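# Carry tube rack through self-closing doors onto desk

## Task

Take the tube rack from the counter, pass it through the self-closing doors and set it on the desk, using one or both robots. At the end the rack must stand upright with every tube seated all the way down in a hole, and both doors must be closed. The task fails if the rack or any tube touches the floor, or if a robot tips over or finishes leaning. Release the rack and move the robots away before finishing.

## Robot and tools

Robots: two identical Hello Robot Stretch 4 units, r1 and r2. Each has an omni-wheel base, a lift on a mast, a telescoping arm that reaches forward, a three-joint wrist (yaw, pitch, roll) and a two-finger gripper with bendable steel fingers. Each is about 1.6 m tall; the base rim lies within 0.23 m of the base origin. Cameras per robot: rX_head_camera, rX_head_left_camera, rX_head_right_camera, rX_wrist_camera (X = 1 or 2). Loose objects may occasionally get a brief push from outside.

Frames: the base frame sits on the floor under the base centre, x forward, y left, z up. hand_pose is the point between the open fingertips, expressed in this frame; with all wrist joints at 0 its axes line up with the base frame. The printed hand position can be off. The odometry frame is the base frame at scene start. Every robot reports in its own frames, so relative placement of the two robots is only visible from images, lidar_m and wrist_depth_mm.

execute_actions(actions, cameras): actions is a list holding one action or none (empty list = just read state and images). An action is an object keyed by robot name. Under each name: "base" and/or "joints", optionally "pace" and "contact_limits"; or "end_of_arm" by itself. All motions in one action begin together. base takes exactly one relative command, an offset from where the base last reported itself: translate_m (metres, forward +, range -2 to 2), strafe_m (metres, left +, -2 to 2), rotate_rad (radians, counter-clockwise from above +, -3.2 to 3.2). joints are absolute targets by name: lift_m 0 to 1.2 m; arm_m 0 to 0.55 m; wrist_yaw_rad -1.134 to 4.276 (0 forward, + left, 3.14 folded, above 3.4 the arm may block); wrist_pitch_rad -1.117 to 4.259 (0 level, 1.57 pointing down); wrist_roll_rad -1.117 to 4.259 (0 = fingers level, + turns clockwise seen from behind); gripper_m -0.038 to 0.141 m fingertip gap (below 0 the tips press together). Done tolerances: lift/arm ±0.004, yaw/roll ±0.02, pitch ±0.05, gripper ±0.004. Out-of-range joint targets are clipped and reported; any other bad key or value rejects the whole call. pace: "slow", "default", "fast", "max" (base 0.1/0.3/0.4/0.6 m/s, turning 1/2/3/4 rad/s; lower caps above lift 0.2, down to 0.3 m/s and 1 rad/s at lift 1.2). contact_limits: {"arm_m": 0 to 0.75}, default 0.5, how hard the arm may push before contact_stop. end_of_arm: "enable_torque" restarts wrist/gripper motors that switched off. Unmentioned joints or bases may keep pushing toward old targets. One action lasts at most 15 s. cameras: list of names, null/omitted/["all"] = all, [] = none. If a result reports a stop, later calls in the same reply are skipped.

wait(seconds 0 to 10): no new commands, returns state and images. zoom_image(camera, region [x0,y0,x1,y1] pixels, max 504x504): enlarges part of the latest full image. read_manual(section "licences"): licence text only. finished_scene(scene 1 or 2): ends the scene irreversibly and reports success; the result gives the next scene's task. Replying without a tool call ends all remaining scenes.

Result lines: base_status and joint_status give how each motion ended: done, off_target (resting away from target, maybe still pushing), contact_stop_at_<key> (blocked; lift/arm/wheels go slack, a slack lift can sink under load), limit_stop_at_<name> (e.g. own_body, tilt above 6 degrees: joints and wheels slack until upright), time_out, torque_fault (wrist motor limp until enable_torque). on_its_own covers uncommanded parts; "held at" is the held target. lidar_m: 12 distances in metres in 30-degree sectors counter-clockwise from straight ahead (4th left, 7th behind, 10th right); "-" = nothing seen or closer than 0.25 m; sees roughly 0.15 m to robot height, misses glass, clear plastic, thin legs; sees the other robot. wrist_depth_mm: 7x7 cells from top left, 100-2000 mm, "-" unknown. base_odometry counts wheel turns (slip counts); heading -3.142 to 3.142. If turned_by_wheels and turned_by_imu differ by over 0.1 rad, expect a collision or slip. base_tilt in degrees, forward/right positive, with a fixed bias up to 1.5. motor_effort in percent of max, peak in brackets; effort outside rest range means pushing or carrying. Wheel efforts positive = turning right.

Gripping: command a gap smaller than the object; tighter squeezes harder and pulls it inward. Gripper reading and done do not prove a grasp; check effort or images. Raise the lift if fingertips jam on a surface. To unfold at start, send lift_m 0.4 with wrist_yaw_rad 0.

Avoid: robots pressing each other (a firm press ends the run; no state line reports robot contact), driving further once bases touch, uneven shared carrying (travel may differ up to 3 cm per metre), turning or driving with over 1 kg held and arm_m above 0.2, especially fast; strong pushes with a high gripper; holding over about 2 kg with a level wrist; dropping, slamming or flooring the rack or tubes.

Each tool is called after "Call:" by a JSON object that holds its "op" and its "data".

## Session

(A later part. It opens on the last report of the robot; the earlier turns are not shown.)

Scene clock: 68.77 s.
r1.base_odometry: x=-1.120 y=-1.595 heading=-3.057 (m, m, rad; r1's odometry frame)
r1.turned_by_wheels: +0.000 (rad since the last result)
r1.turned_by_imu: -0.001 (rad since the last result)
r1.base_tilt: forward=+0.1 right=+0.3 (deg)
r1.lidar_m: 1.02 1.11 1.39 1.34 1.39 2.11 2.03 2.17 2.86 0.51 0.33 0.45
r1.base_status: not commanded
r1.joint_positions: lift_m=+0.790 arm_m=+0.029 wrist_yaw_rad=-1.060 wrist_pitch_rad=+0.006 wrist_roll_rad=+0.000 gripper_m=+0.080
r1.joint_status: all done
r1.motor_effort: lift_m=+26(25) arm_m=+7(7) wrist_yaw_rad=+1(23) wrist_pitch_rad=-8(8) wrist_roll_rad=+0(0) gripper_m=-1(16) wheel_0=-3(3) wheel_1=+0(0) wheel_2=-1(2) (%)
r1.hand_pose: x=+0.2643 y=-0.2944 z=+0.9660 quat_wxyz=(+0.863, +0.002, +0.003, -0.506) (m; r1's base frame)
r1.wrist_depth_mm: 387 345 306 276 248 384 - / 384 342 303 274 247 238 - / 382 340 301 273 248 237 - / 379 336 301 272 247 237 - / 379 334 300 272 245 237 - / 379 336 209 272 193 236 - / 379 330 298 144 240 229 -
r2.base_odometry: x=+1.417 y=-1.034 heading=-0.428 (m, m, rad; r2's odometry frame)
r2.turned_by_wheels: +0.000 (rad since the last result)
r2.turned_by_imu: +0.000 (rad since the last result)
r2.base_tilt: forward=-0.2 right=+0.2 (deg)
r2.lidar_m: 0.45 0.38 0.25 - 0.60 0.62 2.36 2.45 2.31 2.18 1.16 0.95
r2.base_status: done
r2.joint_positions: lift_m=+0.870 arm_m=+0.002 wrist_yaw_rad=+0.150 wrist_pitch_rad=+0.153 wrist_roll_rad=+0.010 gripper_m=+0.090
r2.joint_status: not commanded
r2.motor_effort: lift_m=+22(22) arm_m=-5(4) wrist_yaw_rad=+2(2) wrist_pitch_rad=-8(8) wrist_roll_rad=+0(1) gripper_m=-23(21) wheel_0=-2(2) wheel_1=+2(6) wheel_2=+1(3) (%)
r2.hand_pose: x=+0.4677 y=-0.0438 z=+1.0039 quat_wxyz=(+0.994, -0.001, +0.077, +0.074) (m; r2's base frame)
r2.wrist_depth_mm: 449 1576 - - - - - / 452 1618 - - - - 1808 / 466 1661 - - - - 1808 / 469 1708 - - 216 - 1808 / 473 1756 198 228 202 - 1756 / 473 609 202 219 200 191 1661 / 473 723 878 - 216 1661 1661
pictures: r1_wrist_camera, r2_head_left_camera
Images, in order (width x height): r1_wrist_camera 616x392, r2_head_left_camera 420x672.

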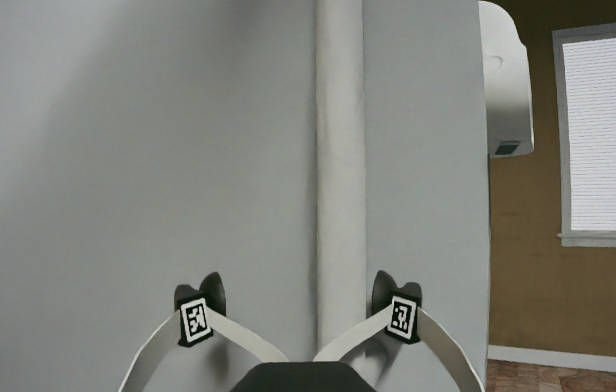

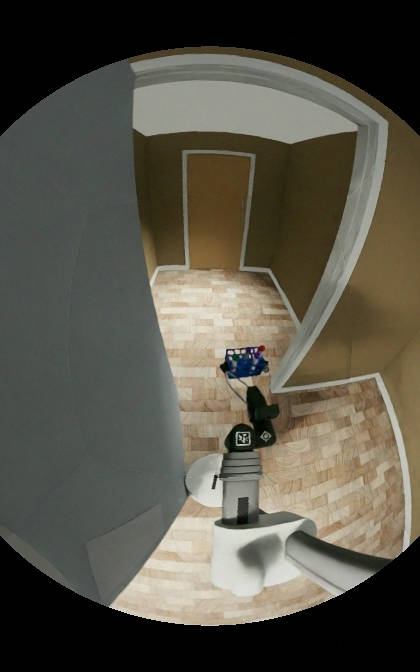

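Call:
{"op": "execute_actions", "data": {"actions": [{"r1":{"base":{"strafe_m":0.14},"joints":{"gripper_m":0.11,"wrist_yaw_rad":-1.13,"arm_m":0.002},"pace":"slow"}}], "cameras": ["r1_wrist_camera","r1_head_right_camera"]}}

Scene clock: 72.30 s.
r1.base_odometry: x=-1.108 y=-1.735 heading=-3.057 (m, m, rad; r1's odometry frame)
r1.turned_by_wheels: +0.000 (rad since the last result)
r1.turned_by_imu: -0.001 (rad since the last result)
r1.base_tilt: forward=+0.2 right=+0.2 (deg)
r1.lidar_m: 1.05 1.11 1.27 1.20 1.28 2.12 2.02 2.15 2.98 0.62 0.42 0.64
r1.base_status: done
r1.joint_positions: lift_m=+0.790 arm_m=+0.003 wrist_yaw_rad=-1.130 wrist_pitch_rad=+0.006 wrist_roll_rad=+0.000 gripper_m=+0.110
r1.joint_status: all done
r1.motor_effort: lift_m=+26(26) arm_m=-7(7) wrist_yaw_rad=-1(3) wrist_pitch_rad=-7(7) wrist_roll_rad=-1(0) gripper_m=-1(0) wheel_0=-1(6) wheel_1=+1(4) wheel_2=+1(1) (%)
r1.hand_pose: x=+0.2182 y=-0.2982 z=+0.9660 quat_wxyz=(+0.845, +0.002, +0.003, -0.535) (m; r1's base frame)
r1.wrist_depth_mm: 554 504 459 424 399 - - / 549 508 455 421 397 - - / 549 504 455 415 399 - - / 544 500 455 418 394 - - / 549 496 452 421 394 - - / 539 496 433 418 212 - - / 535 477 452 144 387 - -
r2.base_odometry: x=+1.417 y=-1.034 heading=-0.428 (m, m, rad; r2's odometry frame)
r2.turned_by_wheels: +0.000 (rad since the last result)
r2.turned_by_imu: +0.000 (rad since the last result)
r2.base_tilt: forward=-0.1 right=+0.1 (deg)
r2.lidar_m: 0.41 0.36 0.25 - 0.65 2.53 2.38 2.44 2.29 2.18 1.15 0.94
r2.base_status: not commanded
r2.joint_positions: lift_m=+0.870 arm_m=+0.002 wrist_yaw_rad=+0.150 wrist_pitch_rad=+0.153 wrist_roll_rad=+0.010 gripper_m=+0.090
r2.joint_status: not commanded
r2.motor_effort: lift_m=+22(22) arm_m=-5(5) wrist_yaw_rad=+0(1) wrist_pitch_rad=-8(8) wrist_roll_rad=+0(0) gripper_m=-21(22) wheel_0=-2(2) wheel_1=+2(1) wheel_2=+1(1) (%)
r2.hand_pose: x=+0.4677 y=-0.0438 z=+1.0039 quat_wxyz=(+0.994, -0.001, +0.077, +0.074) (m; r2's base frame)
r2.wrist_depth_mm: 452 1618 - - - - - / 455 1618 - - - - 1863 / 466 1708 - - - - 1808 / 473 1708 - - 216 - 1808 / 469 1808 200 228 204 - 1756 / 473 609 202 220 200 196 1756 / 469 723 866 - 215 1618 1618
pictures: r1_head_right_camera, r1_wrist_camera
Images, in order (width x height): r1_head_right_camera 420x672, r1_wrist_camera 616x392.

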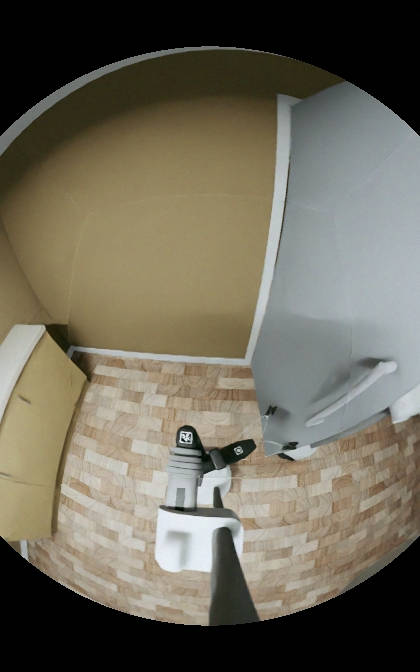

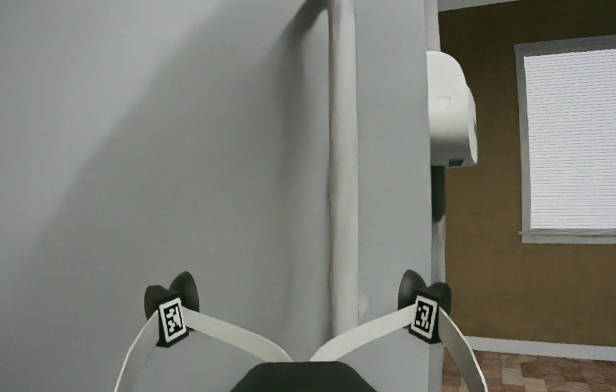

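Call:
{"op": "execute_actions", "data": {"actions": [{"r1":{"base":{"translate_m":-0.27},"joints":{"gripper_m":0.03,"wrist_yaw_rad":1.7,"lift_m":0.3},"pace":"fast"},"r2":{"base":{"strafe_m":0.08},"pace":"slow"}}], "cameras": ["r2_head_left_camera","r1_head_right_camera"]}}

Scene clock: 75.07 s.
r1.base_odometry: x=-0.839 y=-1.712 heading=-3.057 (m, m, rad; r1's odometry frame)
r1.turned_by_wheels: +0.000 (rad since the last result)
r1.turned_by_imu: +0.000 (rad since the last result)
r1.base_tilt: forward=+0.0 right=+0.2 (deg)
r1.lidar_m: 1.32 1.38 1.26 1.20 1.27 1.82 1.75 1.85 2.58 2.86 0.63 0.56
r1.base_status: done
r1.joint_positions: lift_m=+0.300 arm_m=+0.003 wrist_yaw_rad=+1.700 wrist_pitch_rad=+0.006 wrist_roll_rad=+0.000 gripper_m=+0.030
r1.joint_status: all done
r1.motor_effort: lift_m=+15(22) arm_m=-7(7) wrist_yaw_rad=+1(8) wrist_pitch_rad=-6(7) wrist_roll_rad=-1(1) gripper_m=-4(0) wheel_0=+1(5) wheel_1=+0(6) wheel_2=-2(11) (%)
r1.hand_pose: x=+0.2237 y=+0.2973 z=+0.4769 quat_wxyz=(+0.660, -0.002, +0.002, +0.751) (m; r1's base frame)
r1.wrist_depth_mm: 1983 1921 1921 1808 1756 1756 1756 / 1983 1983 1921 1229 1182 1138 1098 / 1336 1281 1255 1229 1182 1138 1078 / 1336 1308 1255 1205 1182 1118 1118 / 1336 1281 1255 1229 1182 1138 1118 / 1366 1255 208 1205 1138 1160 1078 / 1308 1229 1205 151 668 1182 1160
r2.base_odometry: x=+1.450 y=-0.961 heading=-0.428 (m, m, rad; r2's odometry frame)
r2.turned_by_wheels: +0.000 (rad since the last result)
r2.turned_by_imu: +0.000 (rad since the last result)
r2.base_tilt: forward=-0.1 right=+0.2 (deg)
r2.lidar_m: 0.43 0.33 0.25 - 0.25 0.75 2.38 2.45 2.35 2.27 1.13 0.99
r2.base_status: done
r2.joint_positions: lift_m=+0.870 arm_m=+0.002 wrist_yaw_rad=+0.150 wrist_pitch_rad=+0.153 wrist_roll_rad=+0.010 gripper_m=+0.090
r2.joint_status: not commanded
r2.motor_effort: lift_m=+22(22) arm_m=-5(4) wrist_yaw_rad=+0(0) wrist_pitch_rad=-9(8) wrist_roll_rad=+0(0) gripper_m=-24(23) wheel_0=-1(7) wheel_1=+1(6) wheel_2=+1(3) (%)
r2.hand_pose: x=+0.4677 y=-0.0438 z=+1.0039 quat_wxyz=(+0.994, -0.001, +0.077, +0.074) (m; r2's base frame)
r2.wrist_depth_mm: 366 496 - - - - - / 370 508 - - - - - / 379 525 - - - - 1983 / 382 535 - - 216 - 1921 / 387 539 200 228 202 - 1863 / 387 477 202 219 200 195 1863 / 387 530 866 - 215 1576 1661
pictures: r1_head_right_camera, r2_head_left_camera
Images, in order (width x height): r1_head_right_camera 420x672, r2_head_left_camera 420x672.

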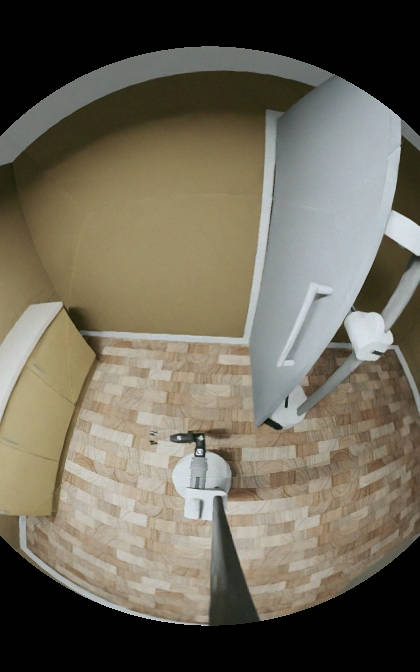

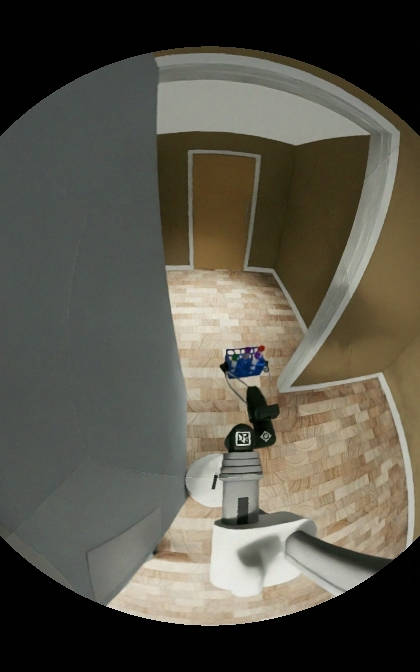

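Call:
{"op": "execute_actions", "data": {"actions": [{"r1":{"base":{"strafe_m":-1.13},"pace":"max"}}], "cameras": ["r1_head_camera","r1_head_left_camera"]}}

Scene clock: 79.43 s.
r1.base_odometry: x=-0.934 y=-0.586 heading=-3.057 (m, m, rad; r1's odometry frame)
r1.turned_by_wheels: +0.000 (rad since the last result)
r1.turned_by_imu: -0.003 (rad since the last result)
r1.base_tilt: forward=+0.2 right=+0.2 (deg)
r1.lidar_m: 1.30 0.52 0.56 2.34 2.44 1.86 1.77 1.87 1.79 1.74 1.83 1.34
r1.base_status: done
r1.joint_positions: lift_m=+0.300 arm_m=+0.003 wrist_yaw_rad=+1.700 wrist_pitch_rad=+0.006 wrist_roll_rad=+0.000 gripper_m=+0.030
r1.joint_status: not commanded
r1.motor_effort: lift_m=+16(16) arm_m=-7(6) wrist_yaw_rad=+0(1) wrist_pitch_rad=-7(7) wrist_roll_rad=+0(0) gripper_m=-1(2) wheel_0=+0(13) wheel_1=+1(14) wheel_2=+0(3) (%)
r1.hand_pose: x=+0.2236 y=+0.2973 z=+0.4768 quat_wxyz=(+0.660, -0.002, +0.002, +0.751) (m; r1's base frame)
r1.wrist_depth_mm: - - - - - 609 591 / - - - - - 603 591 / - - - - - 597 591 / - - - - - 603 585 / - - - - - 597 591 / 1863 1983 207 1808 1537 597 580 / 1281 1205 1182 152 661 597 580
r2.base_odometry: x=+1.450 y=-0.961 heading=-0.428 (m, m, rad; r2's odometry frame)
r2.turned_by_wheels: +0.000 (rad since the last result)
r2.turned_by_imu: -0.001 (rad since the last result)
r2.base_tilt: forward=-0.1 right=+0.2 (deg)
r2.lidar_m: 0.42 0.31 0.25 - 0.25 2.56 2.39 0.39 0.40 2.26 1.16 0.98
r2.base_status: not commanded
r2.joint_positions: lift_m=+0.870 arm_m=+0.002 wrist_yaw_rad=+0.150 wrist_pitch_rad=+0.153 wrist_roll_rad=+0.010 gripper_m=+0.090
r2.joint_status: not commanded
r2.motor_effort: lift_m=+22(22) arm_m=-5(5) wrist_yaw_rad=+2(0) wrist_pitch_rad=-8(8) wrist_roll_rad=+1(1) gripper_m=-21(22) wheel_0=-1(0) wheel_1=+1(1) wheel_2=+0(0) (%)
r2.hand_pose: x=+0.4677 y=-0.0438 z=+1.0039 quat_wxyz=(+0.994, -0.001, +0.077, +0.074) (m; r2's base frame)
r2.wrist_depth_mm: 364 500 - - - - - / 370 512 - - - - - / 377 525 - - - - 1921 / 384 530 - - 216 - 1983 / 389 539 199 229 203 - 1921 / 389 484 202 219 200 196 1808 / 387 530 866 - 216 1661 1661
pictures: r1_head_camera, r1_head_left_camera
Images, in order (width x height): r1_head_camera 420x560, r1_head_left_camera 420x672.

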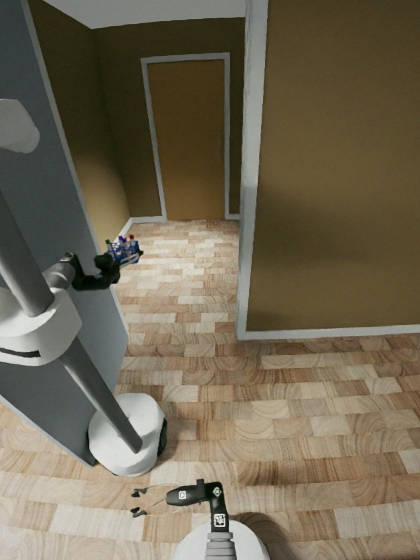

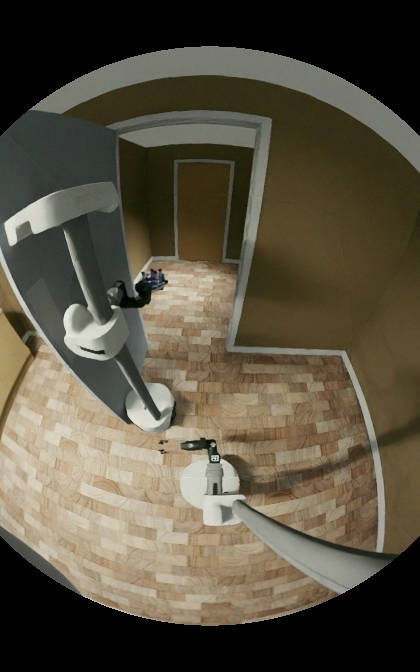

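Call:
{"op": "execute_actions", "data": {"actions": [{"r1":{"base":{"translate_m":0.95},"joints":{"wrist_yaw_rad":0.35},"pace":"fast"}}], "cameras": ["r1_head_camera","r1_head_left_camera"]}}

Scene clock: 84.60 s.
r1.base_odometry: x=-1.881 y=-0.667 heading=-3.057 (m, m, rad; r1's odometry frame)
r1.turned_by_wheels: +0.000 (rad since the last result)
r1.turned_by_imu: -0.005 (rad since the last result)
r1.base_tilt: forward=+0.1 right=+0.4 (deg)
r1.lidar_m: 2.62 1.88 0.32 0.31 0.35 0.42 2.74 2.50 1.85 1.39 0.51 0.38
r1.base_status: done
r1.joint_positions: lift_m=+0.300 arm_m=+0.003 wrist_yaw_rad=+0.350 wrist_pitch_rad=+0.006 wrist_roll_rad=+0.000 gripper_m=+0.030
r1.joint_status: all done
r1.motor_effort: lift_m=+17(17) arm_m=-7(7) wrist_yaw_rad=+0(8) wrist_pitch_rad=-7(6) wrist_roll_rad=-1(1) gripper_m=-4(4) wheel_0=-1(6) wheel_1=-1(5) wheel_2=+1(12) (%)
r1.hand_pose: x=+0.4750 y=+0.0168 z=+0.4768 quat_wxyz=(+0.985, -0.001, +0.003, +0.174) (m; r1's base frame)
r1.wrist_depth_mm: 1397 1808 - - - - - / 1397 1756 - - - - - / 1366 1863 - - - - - / 1430 1808 - - - - - / 1430 1708 - - - - - / 1430 1708 207 1808 1576 1863 1808 / 1255 1205 1160 152 668 1182 1229
r2.base_odometry: x=+1.450 y=-0.961 heading=-0.428 (m, m, rad; r2's odometry frame)
r2.turned_by_wheels: +0.000 (rad since the last result)
r2.turned_by_imu: -0.001 (rad since the last result)
r2.base_tilt: forward=-0.2 right=+0.1 (deg)
r2.lidar_m: 0.45 0.31 0.25 - 0.25 2.53 2.37 2.45 2.36 2.27 0.40 0.41
r2.base_status: not commanded
r2.joint_positions: lift_m=+0.870 arm_m=+0.002 wrist_yaw_rad=+0.150 wrist_pitch_rad=+0.153 wrist_roll_rad=+0.010 gripper_m=+0.090
r2.joint_status: not commanded
r2.motor_effort: lift_m=+22(22) arm_m=-5(4) wrist_yaw_rad=+1(0) wrist_pitch_rad=-8(8) wrist_roll_rad=+0(0) gripper_m=-23(21) wheel_0=-1(0) wheel_1=+1(1) wheel_2=+1(0) (%)
r2.hand_pose: x=+0.4677 y=-0.0438 z=+1.0039 quat_wxyz=(+0.994, -0.001, +0.077, +0.074) (m; r2's base frame)
r2.wrist_depth_mm: 364 504 - - - - - / 370 512 - - - - - / 379 525 - - - - 1921 / 382 535 - - 215 - 1983 / 387 539 200 229 204 - 1863 / 392 484 202 219 200 195 1808 / 389 530 866 - 215 1618 1708
pictures: r1_head_camera, r1_head_left_camera
Images, in order (width x height): r1_head_camera 420x560, r1_head_left_camera 420x672.

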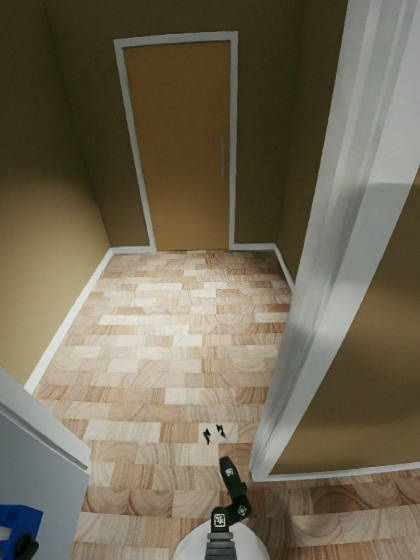

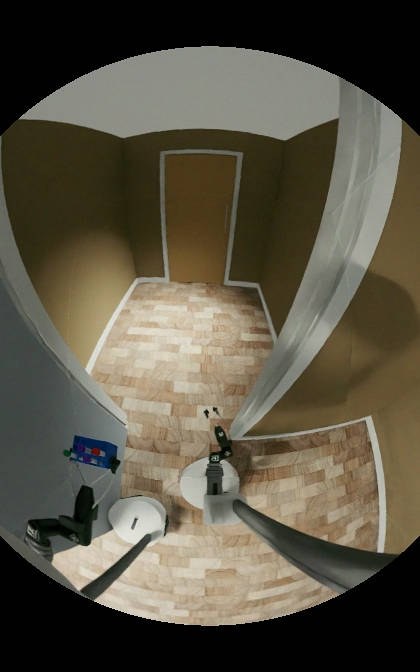

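Call:
{"op": "execute_actions", "data": {"actions": [{"r1":{"base":{"strafe_m":0.1}}}], "cameras": ["r1_head_camera"]}}

Scene clock: 86.33 s.
r1.base_odometry: x=-1.872 y=-0.766 heading=-3.057 (m, m, rad; r1's odometry frame)
r1.turned_by_wheels: +0.000 (rad since the last result)
r1.turned_by_imu: -0.001 (rad since the last result)
r1.base_tilt: forward=+0.0 right=+0.4 (deg)
r1.lidar_m: 2.67 1.71 0.25 0.25 0.27 0.32 2.74 2.61 1.95 1.42 0.54 0.42
r1.base_status: done
r1.joint_positions: lift_m=+0.300 arm_m=+0.003 wrist_yaw_rad=+0.350 wrist_pitch_rad=+0.006 wrist_roll_rad=+0.000 gripper_m=+0.030
r1.joint_status: not commanded
r1.motor_effort: lift_m=+16(16) arm_m=-7(6) wrist_yaw_rad=+0(0) wrist_pitch_rad=-7(7) wrist_roll_rad=+0(1) gripper_m=-6(2) wheel_0=+0(9) wheel_1=-2(8) wheel_2=-1(0) (%)
r1.hand_pose: x=+0.4750 y=+0.0168 z=+0.4768 quat_wxyz=(+0.985, -0.001, +0.003, +0.174) (m; r1's base frame)
r1.wrist_depth_mm: 1366 1661 - - - - - / 1308 1708 - - - - - / 1281 1708 - - - - - / 1336 1661 - - - - - / 1366 1661 - - - - - / 1336 1576 207 1756 1537 1808 1756 / 1255 1182 1160 152 661 1182 1281
r2.base_odometry: x=+1.450 y=-0.961 heading=-0.428 (m, m, rad; r2's odometry frame)
r2.turned_by_wheels: +0.000 (rad since the last result)
r2.turned_by_imu: +0.000 (rad since the last result)
r2.base_tilt: forward=-0.1 right=+0.2 (deg)
r2.lidar_m: 0.44 0.33 0.25 - 0.25 2.54 2.37 2.46 2.36 2.26 0.31 0.32
r2.base_status: not commanded
r2.joint_positions: lift_m=+0.870 arm_m=+0.002 wrist_yaw_rad=+0.150 wrist_pitch_rad=+0.153 wrist_roll_rad=+0.010 gripper_m=+0.090
r2.joint_status: not commanded
r2.motor_effort: lift_m=+22(22) arm_m=-4(5) wrist_yaw_rad=+1(1) wrist_pitch_rad=-8(8) wrist_roll_rad=+0(0) gripper_m=-21(22) wheel_0=-1(1) wheel_1=+1(1) wheel_2=+0(0) (%)
r2.hand_pose: x=+0.4677 y=-0.0438 z=+1.0039 quat_wxyz=(+0.994, -0.001, +0.077, +0.074) (m; r2's base frame)
r2.wrist_depth_mm: 364 496 - - - - - / 370 508 - - - - - / 377 521 - - - - 1983 / 382 535 - - 216 - 1983 / 389 539 200 229 204 - 1863 / 389 484 202 220 200 196 1808 / 389 525 866 - 214 1661 1661
pictures: r1_head_camera
Images, in order (width x height): r1_head_camera 420x560.

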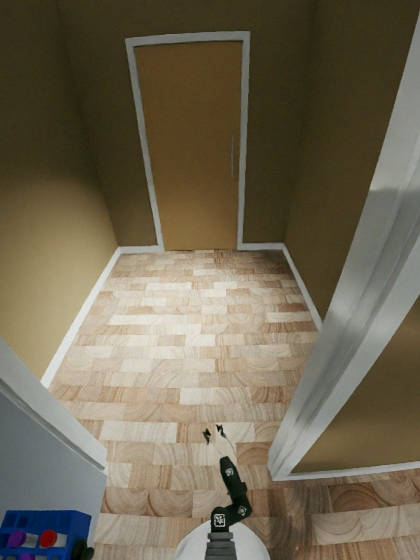

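Call:
{"op": "execute_actions", "data": {"actions": [{"r1":{"base":{"translate_m":1.45},"joints":{"wrist_yaw_rad":0,"lift_m":0.79,"gripper_m":0.09},"pace":"fast"}}], "cameras": ["r1_head_camera","r1_wrist_camera","r1_head_left_camera"]}}

Scene clock: 91.57 s.
r1.base_odometry: x=-3.317 y=-0.889 heading=-3.057 (m, m, rad; r1's odometry frame)
r1.turned_by_wheels: +0.000 (rad since the last result)
r1.turned_by_imu: -0.006 (rad since the last result)
r1.base_tilt: forward=+0.0 right=+0.1 (deg)
r1.lidar_m: 1.21 1.31 1.25 1.17 1.26 1.10 1.02 0.95 0.88 0.84 0.87 1.26
r1.base_status: done
r1.joint_positions: lift_m=+0.790 arm_m=+0.003 wrist_yaw_rad=+0.000 wrist_pitch_rad=+0.006 wrist_roll_rad=+0.000 gripper_m=+0.090
r1.joint_status: all done
r1.motor_effort: lift_m=+26(28) arm_m=-6(6) wrist_yaw_rad=+0(2) wrist_pitch_rad=-7(7) wrist_roll_rad=+0(0) gripper_m=+0(4) wheel_0=-1(7) wheel_1=+0(6) wheel_2=+0(14) (%)
r1.hand_pose: x=+0.4626 y=-0.0874 z=+0.9660 quat_wxyz=(+1.000, +0.000, +0.003, +0.000) (m; r1's base frame)
r1.wrist_depth_mm: 1042 1060 1060 1060 1060 1078 1060 / 1060 1025 1042 1078 1042 1078 1078 / 1042 1042 1060 1060 1060 1060 1060 / 1042 1042 1042 1042 1060 1042 1042 / 1025 1042 1060 1060 1042 1060 1042 / 1025 1060 216 1042 197 1060 1042 / 1025 1025 1008 145 1042 1060 1060
r2.base_odometry: x=+1.450 y=-0.961 heading=-0.428 (m, m, rad; r2's odometry frame)
r2.turned_by_wheels: +0.000 (rad since the last result)
r2.turned_by_imu: -0.001 (rad since the last result)
r2.base_tilt: forward=-0.1 right=+0.2 (deg)
r2.lidar_m: 0.44 0.30 0.25 - 0.25 2.53 2.39 2.43 2.37 2.26 1.15 0.99
r2.base_status: not commanded
r2.joint_positions: lift_m=+0.870 arm_m=+0.002 wrist_yaw_rad=+0.150 wrist_pitch_rad=+0.153 wrist_roll_rad=+0.010 gripper_m=+0.090
r2.joint_status: not commanded
r2.motor_effort: lift_m=+22(22) arm_m=-4(5) wrist_yaw_rad=+0(2) wrist_pitch_rad=-8(7) wrist_roll_rad=+0(0) gripper_m=-23(23) wheel_0=-1(0) wheel_1=+1(1) wheel_2=+1(0) (%)
r2.hand_pose: x=+0.4677 y=-0.0438 z=+1.0039 quat_wxyz=(+0.994, -0.001, +0.077, +0.074) (m; r2's base frame)
r2.wrist_depth_mm: 364 496 - - - - - / 373 512 - - - - - / 377 525 - - 1618 - 1921 / 382 535 - - 216 - 1921 / 387 539 199 229 204 - 1921 / 387 480 202 219 200 196 1863 / 389 535 854 - 216 1661 1661
pictures: r1_head_camera, r1_head_left_camera, r1_wrist_camera
Images, in order (width x height): r1_head_camera 420x560, r1_head_left_camera 420x672, r1_wrist_camera 616x392.

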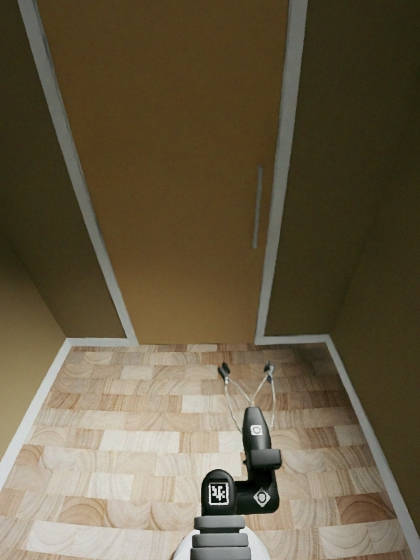

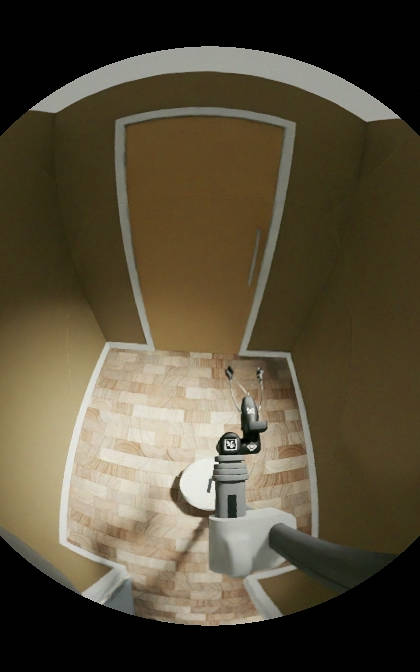

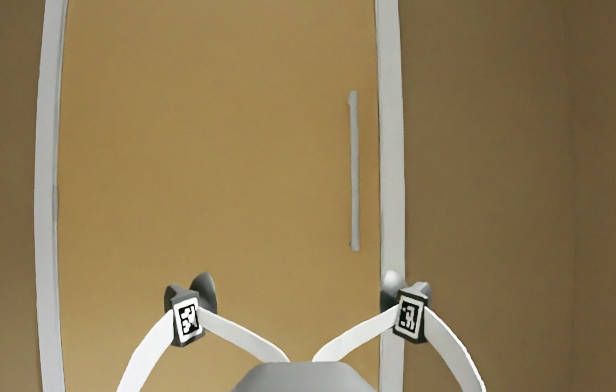

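Call:
{"op": "execute_actions", "data": {"actions": [{"r1":{"base":{"strafe_m":-0.137},"joints":{"arm_m":0.5}}}], "cameras": ["r1_wrist_camera"]}}

Scene clock: 94.47 s.
r1.base_odometry: x=-3.329 y=-0.753 heading=-3.057 (m, m, rad; r1's odometry frame)
r1.turned_by_wheels: +0.000 (rad since the last result)
r1.turned_by_imu: -0.001 (rad since the last result)
r1.base_tilt: forward=+0.1 right=+0.2 (deg)
r1.lidar_m: 1.19 1.30 1.38 1.31 1.32 1.19 0.95 0.95 0.74 0.72 0.76 1.06
r1.base_status: done
r1.joint_positions: lift_m=+0.790 arm_m=+0.499 wrist_yaw_rad=+0.000 wrist_pitch_rad=+0.006 wrist_roll_rad=+0.000 gripper_m=+0.090
r1.joint_status: all done
r1.motor_effort: lift_m=+25(25) arm_m=+7(7) wrist_yaw_rad=+0(1) wrist_pitch_rad=-7(7) wrist_roll_rad=+1(0) gripper_m=-3(0) wheel_0=-2(8) wheel_1=+0(9) wheel_2=-2(1) (%)
r1.hand_pose: x=+0.9582 y=-0.0874 z=+0.9661 quat_wxyz=(+1.000, +0.000, +0.003, +0.000) (m; r1's base frame)
r1.wrist_depth_mm: 549 544 549 554 554 554 554 / 544 554 549 549 549 549 554 / 539 544 544 544 549 549 559 / 544 549 539 544 549 554 554 / 539 544 549 544 549 544 544 / 539 535 217 544 197 544 549 / 539 539 539 144 525 539 549
r2.base_odometry: x=+1.450 y=-0.961 heading=-0.428 (m, m, rad; r2's odometry frame)
r2.turned_by_wheels: +0.000 (rad since the last result)
r2.turned_by_imu: +0.000 (rad since the last result)
r2.base_tilt: forward=-0.2 right=+0.2 (deg)
r2.lidar_m: 0.43 0.31 0.25 - 0.25 2.55 2.39 2.44 2.38 2.28 1.17 0.98
r2.base_status: not commanded
r2.joint_positions: lift_m=+0.870 arm_m=+0.002 wrist_yaw_rad=+0.150 wrist_pitch_rad=+0.153 wrist_roll_rad=+0.010 gripper_m=+0.090
r2.joint_status: not commanded
r2.motor_effort: lift_m=+22(22) arm_m=-4(4) wrist_yaw_rad=+2(0) wrist_pitch_rad=-8(8) wrist_roll_rad=+0(0) gripper_m=-22(24) wheel_0=-1(0) wheel_1=+1(1) wheel_2=+0(0) (%)
r2.hand_pose: x=+0.4677 y=-0.0438 z=+1.0039 quat_wxyz=(+0.994, -0.001, +0.077, +0.074) (m; r2's base frame)
r2.wrist_depth_mm: 364 500 - - - - - / 366 508 - - - - - / 377 521 - - - - 1921 / 382 530 - - 216 - 1921 / 384 539 199 228 204 - 1863 / 387 480 202 220 199 196 1863 / 389 535 878 - 215 1499 1618
pictures: r1_wrist_camera
Images, in order (width x height): r1_wrist_camera 616x392.

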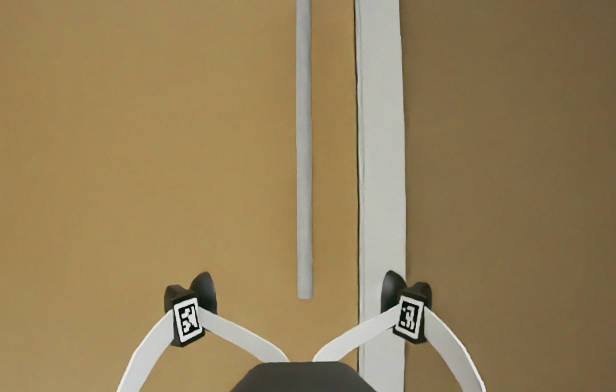

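Call:
{"op": "execute_actions", "data": {"actions": [{"r1":{"base":{"translate_m":0.225},"joints":{"arm_m":0.525}}}], "cameras": ["r1_wrist_camera"]}}

Scene clock: 96.90 s.
r1.base_odometry: x=-3.553 y=-0.772 heading=-3.057 (m, m, rad; r1's odometry frame)
r1.turned_by_wheels: +0.000 (rad since the last result)
r1.turned_by_imu: -0.001 (rad since the last result)
r1.base_tilt: forward=+0.0 right=+0.2 (deg)
r1.lidar_m: 0.97 1.08 1.38 1.31 1.38 1.35 1.15 1.04 0.75 0.71 0.77 1.05
r1.base_status: done
r1.joint_positions: lift_m=+0.790 arm_m=+0.524 wrist_yaw_rad=+0.000 wrist_pitch_rad=+0.006 wrist_roll_rad=+0.000 gripper_m=+0.090
r1.joint_status: all done
r1.motor_effort: lift_m=+25(25) arm_m=+7(7) wrist_yaw_rad=+1(0) wrist_pitch_rad=-7(6) wrist_roll_rad=+0(1) gripper_m=+2(0) wheel_0=+2(5) wheel_1=-1(5) wheel_2=+2(9) (%)
r1.hand_pose: x=+0.9832 y=-0.0874 z=+0.9661 quat_wxyz=(+1.000, +0.000, +0.003, +0.000) (m; r1's base frame)
r1.wrist_depth_mm: 291 294 297 296 296 286 298 / 291 293 296 296 297 285 298 / 293 293 296 294 297 285 296 / 290 291 291 293 297 282 296 / 291 289 291 293 296 281 294 / 290 290 217 291 198 278 294 / 289 290 290 144 293 279 293
r2.base_odometry: x=+1.450 y=-0.961 heading=-0.428 (m, m, rad; r2's odometry frame)
r2.turned_by_wheels: +0.000 (rad since the last result)
r2.turned_by_imu: +0.000 (rad since the last result)
r2.base_tilt: forward=-0.1 right=+0.2 (deg)
r2.lidar_m: 0.43 0.33 0.25 - 0.25 2.55 2.36 2.44 2.38 2.27 1.12 0.99
r2.base_status: not commanded
r2.joint_positions: lift_m=+0.870 arm_m=+0.002 wrist_yaw_rad=+0.150 wrist_pitch_rad=+0.153 wrist_roll_rad=+0.010 gripper_m=+0.090
r2.joint_status: not commanded
r2.motor_effort: lift_m=+22(22) arm_m=-5(5) wrist_yaw_rad=+3(0) wrist_pitch_rad=-8(8) wrist_roll_rad=+1(0) gripper_m=-23(20) wheel_0=+0(0) wheel_1=+1(1) wheel_2=+0(0) (%)
r2.hand_pose: x=+0.4677 y=-0.0438 z=+1.0039 quat_wxyz=(+0.994, -0.001, +0.077, +0.074) (m; r2's base frame)
r2.wrist_depth_mm: 366 500 - - - - - / 370 508 - - - - - / 379 530 - - - - 1921 / 384 535 - - 216 - 1921 / 387 539 200 229 204 - 1863 / 389 484 202 220 200 196 1983 / 392 535 854 - 214 1661 1708
pictures: r1_wrist_camera
Images, in order (width x height): r1_wrist_camera 616x392.

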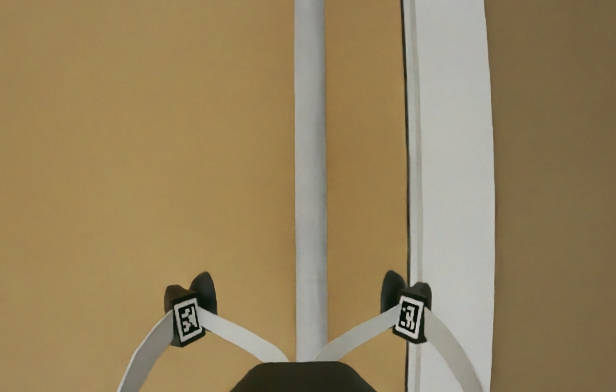

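Call:
{"op": "execute_actions", "data": {"actions": [{"r1":{"joints":{"arm_m":0.549,"gripper_m":-0.038}}}], "cameras": ["r1_wrist_camera"]}}

Scene clock: 99.07 s.
r1.base_odometry: x=-3.553 y=-0.772 heading=-3.058 (m, m, rad; r1's odometry frame)
r1.turned_by_wheels: -0.001 (rad since the last result)
r1.turned_by_imu: -0.002 (rad since the last result)
r1.base_tilt: forward=+0.1 right=+0.3 (deg)
r1.lidar_m: 0.94 1.05 1.36 1.31 1.39 1.36 1.16 1.02 0.76 0.69 0.73 1.06
r1.base_status: not commanded
r1.joint_positions: lift_m=+0.790 arm_m=+0.547 wrist_yaw_rad=-0.003 wrist_pitch_rad=+0.006 wrist_roll_rad=+0.000 gripper_m=-0.037
r1.joint_status: all done
joint sent to its limit — the command would take r1.arm_m past its upper limit, so that joint was sent only as far as its limit.
r1.motor_effort: lift_m=+25(26) arm_m=+5(7) wrist_yaw_rad=+8(14) wrist_pitch_rad=-7(7) wrist_roll_rad=+0(1) gripper_m=-17(21) wheel_0=-4(4) wheel_1=-4(4) wheel_2=-2(2) (%)
r1.hand_pose: x=+1.0057 y=-0.0882 z=+0.9661 quat_wxyz=(+1.000, +0.000, +0.003, -0.001) (m; r1's base frame)
r1.wrist_depth_mm: 260 262 260 259 262 262 277 / 260 259 262 260 263 262 277 / 257 259 259 259 259 262 276 / 258 258 258 258 259 260 274 / 256 258 257 258 258 258 273 / 257 257 202 193 187 258 273 / 255 150 257 190 256 151 -
r2.base_odometry: x=+1.450 y=-0.961 heading=-0.428 (m, m, rad; r2's odometry frame)
r2.turned_by_wheels: +0.000 (rad since the last result)
r2.turned_by_imu: +0.000 (rad since the last result)
r2.base_tilt: forward=-0.1 right=+0.2 (deg)
r2.lidar_m: 0.44 0.32 0.25 - 0.25 2.54 2.37 2.44 2.36 2.25 1.17 0.98
r2.base_status: not commanded
r2.joint_positions: lift_m=+0.870 arm_m=+0.002 wrist_yaw_rad=+0.150 wrist_pitch_rad=+0.153 wrist_roll_rad=+0.010 gripper_m=+0.090
r2.joint_status: not commanded
r2.motor_effort: lift_m=+22(22) arm_m=-5(5) wrist_yaw_rad=+2(0) wrist_pitch_rad=-8(7) wrist_roll_rad=+0(0) gripper_m=-21(22) wheel_0=-1(1) wheel_1=+1(1) wheel_2=+1(0) (%)
r2.hand_pose: x=+0.4677 y=-0.0438 z=+1.0039 quat_wxyz=(+0.994, -0.001, +0.077, +0.074) (m; r2's base frame)
r2.wrist_depth_mm: 366 500 - - - - - / 370 512 - - - - - / 377 525 - - - - 1921 / 384 539 - - 215 - 1983 / 387 539 198 229 204 - 1863 / 392 477 202 219 200 196 1863 / 387 530 866 - 216 1618 1708
pictures: r1_wrist_camera
Images, in order (width x height): r1_wrist_camera 616x392.

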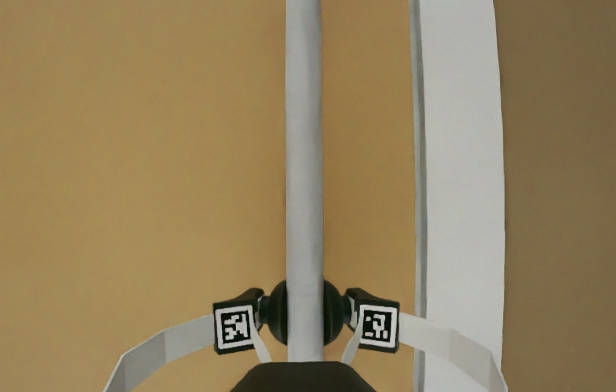

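Call:
{"op": "execute_actions", "data": {"actions": [{"r1":{"base":{"strafe_m":0.03},"joints":{"arm_m":0.375},"pace":"slow"},"r2":{"base":{"strafe_m":-0.27},"pace":"slow"}}], "cameras": ["r1_wrist_camera","r2_head_left_camera"]}}

Scene clock: 103.80 s.
r1.base_odometry: x=-3.551 y=-0.802 heading=-3.058 (m, m, rad; r1's odometry frame)
r1.turned_by_wheels: +0.000 (rad since the last result)
r1.turned_by_imu: -0.002 (rad since the last result)
r1.base_tilt: forward=+0.2 right=+0.1 (deg)
r1.lidar_m: 0.79 0.93 1.32 1.27 1.36 1.35 1.17 1.08 0.76 0.74 0.79 1.06
r1.base_status: done
r1.joint_positions: lift_m=+0.790 arm_m=+0.376 wrist_yaw_rad=+0.002 wrist_pitch_rad=+0.006 wrist_roll_rad=+0.000 gripper_m=-0.037
r1.joint_status: all done
r1.motor_effort: lift_m=+25(25) arm_m=-9(9) wrist_yaw_rad=-5(47) wrist_pitch_rad=-7(8) wrist_roll_rad=-1(0) gripper_m=-19(19) wheel_0=-3(21) wheel_1=-2(9) wheel_2=+1(11) (%)
r1.hand_pose: x=+0.8360 y=-0.0869 z=+0.9659 quat_wxyz=(+1.000, +0.000, +0.003, +0.001) (m; r1's base frame)
r1.wrist_depth_mm: 303 287 271 251 243 449 452 / 301 286 270 250 243 445 449 / 301 286 268 250 243 445 449 / 300 283 266 249 242 442 449 / 298 282 268 249 241 442 445 / 297 279 202 191 236 442 442 / 296 149 260 184 237 442 442
r2.base_odometry: x=+1.338 y=-1.207 heading=-0.428 (m, m, rad; r2's odometry frame)
r2.turned_by_wheels: +0.000 (rad since the last result)
r2.turned_by_imu: +0.000 (rad since the last result)
r2.base_tilt: forward=-0.1 right=+0.2 (deg)
r2.lidar_m: 0.45 0.58 0.26 0.25 - 2.52 2.36 2.43 2.07 1.97 1.17 0.84
r2.base_status: done
r2.joint_positions: lift_m=+0.870 arm_m=+0.002 wrist_yaw_rad=+0.150 wrist_pitch_rad=+0.153 wrist_roll_rad=+0.010 gripper_m=+0.090
r2.joint_status: not commanded
r2.motor_effort: lift_m=+22(22) arm_m=-4(4) wrist_yaw_rad=+3(1) wrist_pitch_rad=-8(8) wrist_roll_rad=+0(1) gripper_m=-23(22) wheel_0=+2(6) wheel_1=-2(5) wheel_2=+1(2) (%)
r2.hand_pose: x=+0.4677 y=-0.0438 z=+1.0039 quat_wxyz=(+0.994, -0.001, +0.077, +0.074) (m; r2's base frame)
r2.wrist_depth_mm: 1397 1863 - - - - 544 / 1430 1983 - - - - 512 / 1430 - - - 1576 - 512 / 1464 - - - 216 - 512 / 1499 - 198 230 203 - 512 / 788 1863 201 220 200 195 521 / 778 1576 878 - 216 1576 539
pictures: r1_wrist_camera, r2_head_left_camera
Images, in order (width x height): r1_wrist_camera 616x392, r2_head_left_camera 420x672.

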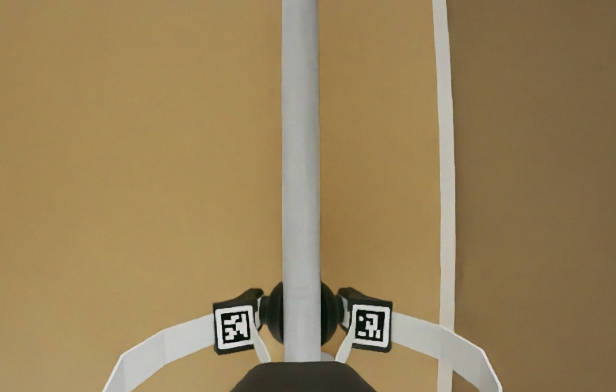

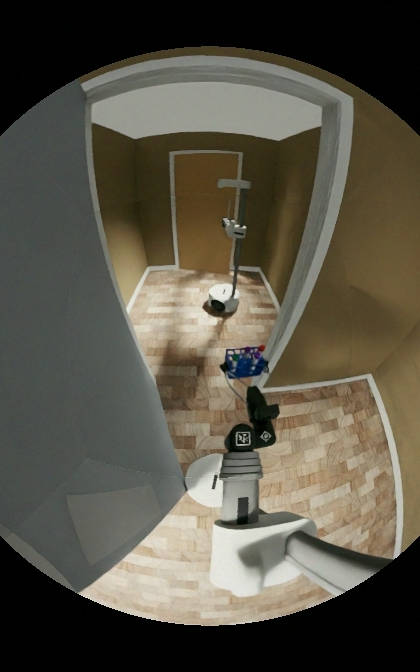

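Call:
{"op": "execute_actions", "data": {"actions": [{"r1":{"base":{"strafe_m":0.088},"joints":{"arm_m":0.258,"wrist_yaw_rad":-0.1},"pace":"slow"},"r2":{"base":{"translate_m":0.18},"pace":"slow"}}], "cameras": []}}

Call:
{"op": "execute_actions", "data": {"actions": [{"r1":{"base":{"strafe_m":0.115},"joints":{"arm_m":0.165,"wrist_yaw_rad":-0.25},"pace":"slow"},"r2":{"base":{"translate_m":0.16},"pace":"slow"}}], "cameras": ["r1_wrist_camera","r2_head_left_camera"]}}

Scene clock: 107.43 s.
r1.base_odometry: x=-3.543 y=-0.889 heading=-3.059 (m, m, rad; r1's odometry frame)
r1.turned_by_wheels: -0.001 (rad since the last result)
r1.turned_by_imu: -0.002 (rad since the last result)
r1.base_tilt: forward=+0.1 right=+0.2 (deg)
r1.lidar_m: 0.65 0.89 1.24 1.20 1.27 1.30 1.18 1.21 0.88 0.84 0.88 0.71
r1.base_status: done
r1.joint_positions: lift_m=+0.790 arm_m=+0.259 wrist_yaw_rad=-0.103 wrist_pitch_rad=+0.007 wrist_roll_rad=+0.000 gripper_m=-0.038
r1.joint_status: all done
r1.motor_effort: lift_m=+26(25) arm_m=-8(10) wrist_yaw_rad=+8(51) wrist_pitch_rad=-9(8) wrist_roll_rad=+0(0) gripper_m=-15(24) wheel_0=-7(11) wheel_1=-2(11) wheel_2=-3(12) (%)
r1.hand_pose: x=+0.7083 y=-0.1165 z=+0.9658 quat_wxyz=(+0.999, +0.000, +0.003, -0.051) (m; r1's base frame)
r1.wrist_depth_mm: 315 291 271 244 236 615 634 / 315 291 267 245 236 609 640 / 314 291 268 243 234 609 627 / 312 287 267 243 234 609 627 / 314 287 267 242 235 609 627 / 309 287 262 186 187 615 621 / 309 285 260 177 229 224 615
r2.base_odometry: x=+1.502 y=-1.281 heading=-0.427 (m, m, rad; r2's odometry frame)
r2.turned_by_wheels: +0.000 (rad since the last result)
r2.turned_by_imu: -0.001 (rad since the last result)
r2.base_tilt: forward=-0.1 right=+0.2 (deg)
r2.lidar_m: 0.45 0.73 0.29 0.25 - 0.25 2.54 2.62 2.07 1.98 0.86 0.69
r2.base_status: done
r2.joint_positions: lift_m=+0.870 arm_m=+0.002 wrist_yaw_rad=+0.150 wrist_pitch_rad=+0.153 wrist_roll_rad=+0.010 gripper_m=+0.090
r2.joint_status: not commanded
r2.motor_effort: lift_m=+22(22) arm_m=-5(5) wrist_yaw_rad=+1(1) wrist_pitch_rad=-8(7) wrist_roll_rad=+0(0) gripper_m=-24(22) wheel_0=+2(3) wheel_1=+1(4) wheel_2=+0(4) (%)
r2.hand_pose: x=+0.4677 y=-0.0438 z=+1.0039 quat_wxyz=(+0.994, -0.001, +0.077, +0.074) (m; r2's base frame)
r2.wrist_depth_mm: 1430 1921 - - - - 1576 / 1430 - - - - - 1537 / 1464 - - - 1499 - 1537 / 1499 - - - 216 - 1499 / 1499 - 198 228 202 - 1430 / 1499 1756 202 220 199 196 473 / 1464 1576 866 - 214 1618 473
pictures: none
No camera images: the call's "cameras" was empty. Leave "cameras" out to get every camera's image.

Scene clock: 110.30 s.
r1.base_odometry: x=-3.534 y=-1.004 heading=-3.060 (m, m, rad; r1's odometry frame)
r1.turned_by_wheels: -0.001 (rad since the last result)
r1.turned_by_imu: -0.001 (rad since the last result)
r1.base_tilt: forward=+0.0 right=+0.3 (deg)
r1.lidar_m: 0.57 0.90 1.12 1.08 1.13 1.25 1.49 1.21 0.95 0.96 0.98 0.53
r1.base_status: done
r1.joint_positions: lift_m=+0.790 arm_m=+0.166 wrist_yaw_rad=-0.256 wrist_pitch_rad=+0.006 wrist_roll_rad=+0.000 gripper_m=-0.037
r1.joint_status: all done
r1.on_its_own: wrist_yaw_rad is at rest, and its effort (+18) is outside its rest range (-13 to +13)
r1.motor_effort: lift_m=+25(25) arm_m=-7(12) wrist_yaw_rad=+18(60) wrist_pitch_rad=-8(10) wrist_roll_rad=+0(0) gripper_m=-18(16) wheel_0=-8(8) wheel_1=+1(6) wheel_2=-2(17) (%)
r1.hand_pose: x=+0.5941 y=-0.1577 z=+0.9659 quat_wxyz=(+0.992, +0.000, +0.003, -0.128) (m; r1's base frame)
r1.wrist_depth_mm: 314 291 268 241 232 831 878 / 315 289 266 241 232 820 891 / 314 289 265 239 231 820 878 / 312 287 265 240 231 831 866 / 310 286 265 239 231 820 904 / 312 286 260 175 224 820 878 / 307 287 256 172 225 798 878
r2.base_odometry: x=+1.648 y=-1.347 heading=-0.427 (m, m, rad; r2's odometry frame)
r2.turned_by_wheels: +0.000 (rad since the last result)
r2.turned_by_imu: -0.001 (rad since the last result)
r2.base_tilt: forward=-0.1 right=+0.1 (deg)
r2.lidar_m: 0.42 1.74 0.33 0.25 - 0.25 0.28 2.76 2.09 1.97 0.64 0.55
r2.base_status: done
r2.joint_positions: lift_m=+0.870 arm_m=+0.002 wrist_yaw_rad=+0.150 wrist_pitch_rad=+0.153 wrist_roll_rad=+0.010 gripper_m=+0.090
r2.joint_status: not commanded
r2.motor_effort: lift_m=+22(22) arm_m=-5(4) wrist_yaw_rad=-1(0) wrist_pitch_rad=-8(7) wrist_roll_rad=+0(0) gripper_m=-22(23) wheel_0=+2(4) wheel_1=+2(3) wheel_2=-1(7) (%)
r2.hand_pose: x=+0.4677 y=-0.0438 z=+1.0039 quat_wxyz=(+0.994, -0.001, +0.077, +0.074) (m; r2's base frame)
r2.wrist_depth_mm: 1397 1921 - - - - 1576 / 1464 - - - - - 1499 / 1464 - - - - - 1464 / 1464 - - - 216 - 1430 / 1537 - 199 229 202 - 1430 / 1537 1756 202 219 200 196 1397 / 1499 1618 866 - 216 1618 1430
pictures: r1_wrist_camera, r2_head_left_camera
Images, in order (width x height): r1_wrist_camera 616x392, r2_head_left_camera 420x672.

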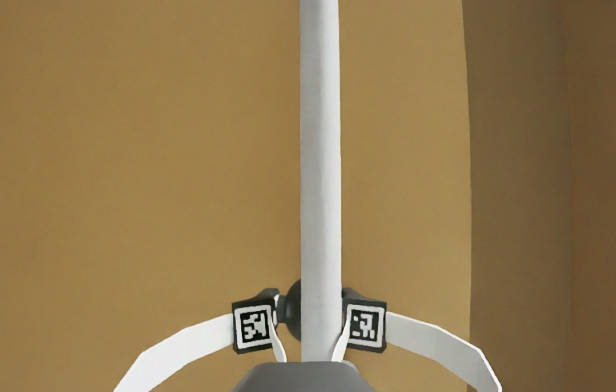

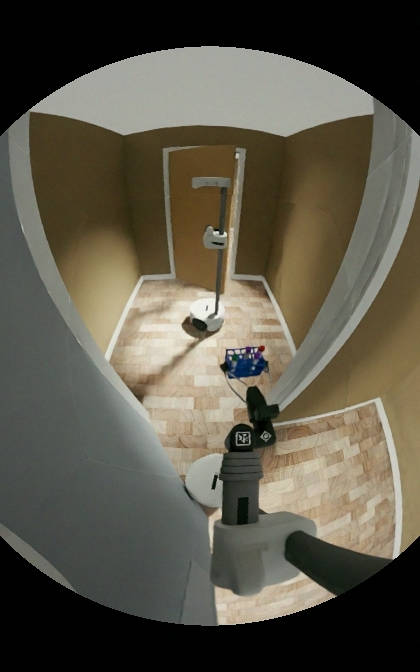

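Call:
{"op": "execute_actions", "data": {"actions": [{"r1":{"base":{"strafe_m":0.125},"joints":{"arm_m":0.09,"wrist_yaw_rad":-0.41},"pace":"slow"},"r2":{"base":{"translate_m":0.16},"pace":"slow"}}], "cameras": []}}

Call:
{"op": "execute_actions", "data": {"actions": [{"r1":{"base":{"strafe_m":0.14},"joints":{"arm_m":0.04,"wrist_yaw_rad":-0.57},"pace":"slow"},"r2":{"base":{"translate_m":0.16},"pace":"slow"}}], "cameras": ["r1_wrist_camera","r2_head_left_camera"]}}

Scene clock: 113.47 s.
r1.base_odometry: x=-3.524 y=-1.128 heading=-3.061 (m, m, rad; r1's odometry frame)
r1.turned_by_wheels: -0.001 (rad since the last result)
r1.turned_by_imu: -0.001 (rad since the last result)
r1.base_tilt: forward=+0.1 right=+0.2 (deg)
r1.lidar_m: 0.56 0.97 0.99 0.95 1.01 1.20 1.10 1.16 1.13 1.05 1.13 0.44
r1.base_status: done
r1.joint_positions: lift_m=+0.790 arm_m=+0.091 wrist_yaw_rad=-0.417 wrist_pitch_rad=+0.006 wrist_roll_rad=+0.000 gripper_m=-0.038
r1.joint_status: all done
r1.on_its_own: wrist_yaw_rad is at rest, and its effort (+20) is outside its rest range (-13 to +13)
r1.motor_effort: lift_m=+25(25) arm_m=-7(12) wrist_yaw_rad=+20(60) wrist_pitch_rad=-7(8) wrist_roll_rad=+0(1) gripper_m=-17(22) wheel_0=-10(10) wheel_1=+0(6) wheel_2=-2(10) (%)
r1.hand_pose: x=+0.4905 y=-0.1967 z=+0.9660 quat_wxyz=(+0.978, +0.001, +0.003, -0.207) (m; r1's base frame)
r1.wrist_depth_mm: 314 293 268 242 231 1098 946 / 317 291 267 241 230 1078 946 / 315 290 266 240 231 1042 976 / 314 289 265 239 231 1078 960 / 312 287 263 238 230 1060 960 / 310 287 262 183 223 1060 976 / 310 287 255 172 224 220 946
r2.base_odometry: x=+1.793 y=-1.414 heading=-0.427 (m, m, rad; r2's odometry frame)
r2.turned_by_wheels: +0.000 (rad since the last result)
r2.turned_by_imu: -0.001 (rad since the last result)
r2.base_tilt: forward=-0.1 right=+0.2 (deg)
r2.lidar_m: 0.42 1.40 0.43 0.25 - 0.27 0.25 2.92 2.10 1.42 0.43 0.45
r2.base_status: done
r2.joint_positions: lift_m=+0.870 arm_m=+0.002 wrist_yaw_rad=+0.150 wrist_pitch_rad=+0.153 wrist_roll_rad=+0.010 gripper_m=+0.090
r2.joint_status: not commanded
r2.motor_effort: lift_m=+22(22) arm_m=-4(5) wrist_yaw_rad=+0(2) wrist_pitch_rad=-7(8) wrist_roll_rad=+0(0) gripper_m=-22(23) wheel_0=+2(2) wheel_1=+3(3) wheel_2=-1(6) (%)
r2.hand_pose: x=+0.4677 y=-0.0438 z=+1.0039 quat_wxyz=(+0.994, -0.001, +0.077, +0.074) (m; r2's base frame)
r2.wrist_depth_mm: 1430 1983 - 1808 - - 1537 / 1464 - - 1756 - - 1499 / 1464 - - 1182 - - 1430 / 1537 - - 1255 213 - 1464 / 1537 - 199 229 203 - 1397 / 1537 1808 202 220 200 195 1430 / 1464 1537 866 - 215 1618 1430
pictures: none
No camera images: the call's "cameras" was empty. Leave "cameras" out to get every camera's image.

Scene clock: 116.33 s.
r1.base_odometry: x=-3.512 y=-1.267 heading=-3.062 (m, m, rad; r1's odometry frame)
r1.turned_by_wheels: -0.001 (rad since the last result)
r1.turned_by_imu: -0.001 (rad since the last result)
r1.base_tilt: forward=-0.1 right=+0.2 (deg)
r1.lidar_m: 0.56 1.05 0.86 0.80 0.86 1.17 1.17 0.97 1.23 1.21 1.28 0.39
r1.base_status: done
r1.joint_positions: lift_m=+0.790 arm_m=+0.041 wrist_yaw_rad=-0.581 wrist_pitch_rad=+0.006 wrist_roll_rad=+0.000 gripper_m=-0.038
r1.joint_status: all done
r1.on_its_own: wrist_yaw_rad is at rest, and its effort (+33) is outside its rest range (-13 to +13)
r1.motor_effort: lift_m=+25(26) arm_m=-5(12) wrist_yaw_rad=+33(56) wrist_pitch_rad=-7(8) wrist_roll_rad=-1(1) gripper_m=-16(18) wheel_0=-8(11) wheel_1=+0(6) wheel_2=-4(14) (%)
r1.hand_pose: x=+0.4050 y=-0.2315 z=+0.9660 quat_wxyz=(+0.958, +0.001, +0.003, -0.287) (m; r1's base frame)
r1.wrist_depth_mm: 315 291 268 250 233 1060 991 / 315 291 268 248 232 1098 1008 / 314 289 266 247 232 1098 1008 / 312 289 265 247 232 1098 1025 / 310 287 265 247 230 1098 1008 / 310 287 260 180 187 1098 991 / 309 286 256 170 227 150 976
r2.base_odometry: x=+1.939 y=-1.480 heading=-0.426 (m, m, rad; r2's odometry frame)
r2.turned_by_wheels: +0.000 (rad since the last result)
r2.turned_by_imu: -0.001 (rad since the last result)
r2.base_tilt: forward=-0.2 right=+0.2 (deg)
r2.lidar_m: 0.43 1.21 0.63 0.29 0.25 - 0.25 0.31 2.08 0.58 0.34 1.24
r2.base_status: done
r2.joint_positions: lift_m=+0.870 arm_m=+0.002 wrist_yaw_rad=+0.150 wrist_pitch_rad=+0.153 wrist_roll_rad=+0.010 gripper_m=+0.090
r2.joint_status: not commanded
r2.motor_effort: lift_m=+22(22) arm_m=-5(5) wrist_yaw_rad=+0(1) wrist_pitch_rad=-8(8) wrist_roll_rad=+0(0) gripper_m=-23(22) wheel_0=+0(5) wheel_1=+3(3) wheel_2=+1(6) (%)
r2.hand_pose: x=+0.4677 y=-0.0438 z=+1.0039 quat_wxyz=(+0.994, -0.001, +0.077, +0.074) (m; r2's base frame)
r2.wrist_depth_mm: 1430 - - 1618 - 1921 1537 / 1499 - - 1661 - - 1499 / 1499 - 976 1537 - - 1430 / 1537 - - 1661 216 - 1430 / 1537 - 200 229 202 - 1397 / 1499 1808 202 220 199 195 1366 / 1499 1618 723 - 214 1618 1397
pictures: r1_wrist_camera, r2_head_left_camera
Images, in order (width x height): r1_wrist_camera 616x392, r2_head_left_camera 420x672.

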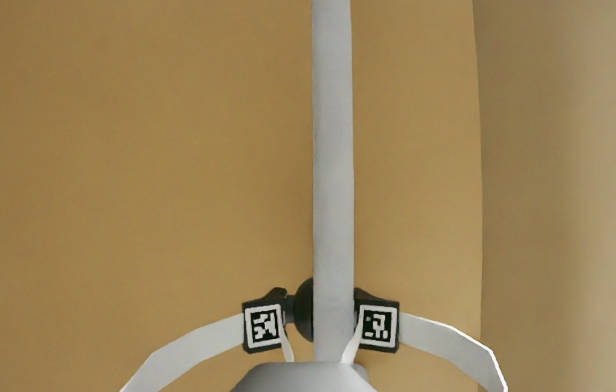

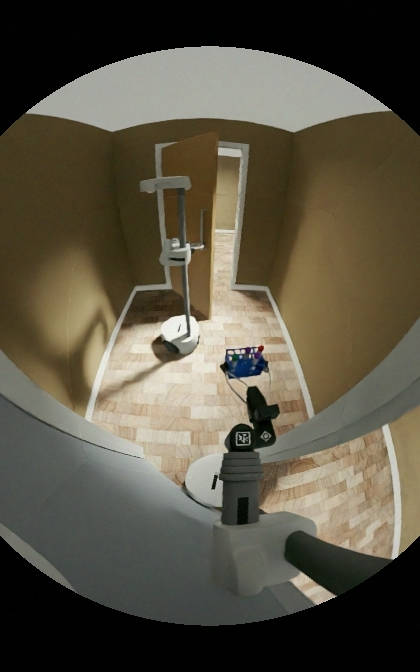

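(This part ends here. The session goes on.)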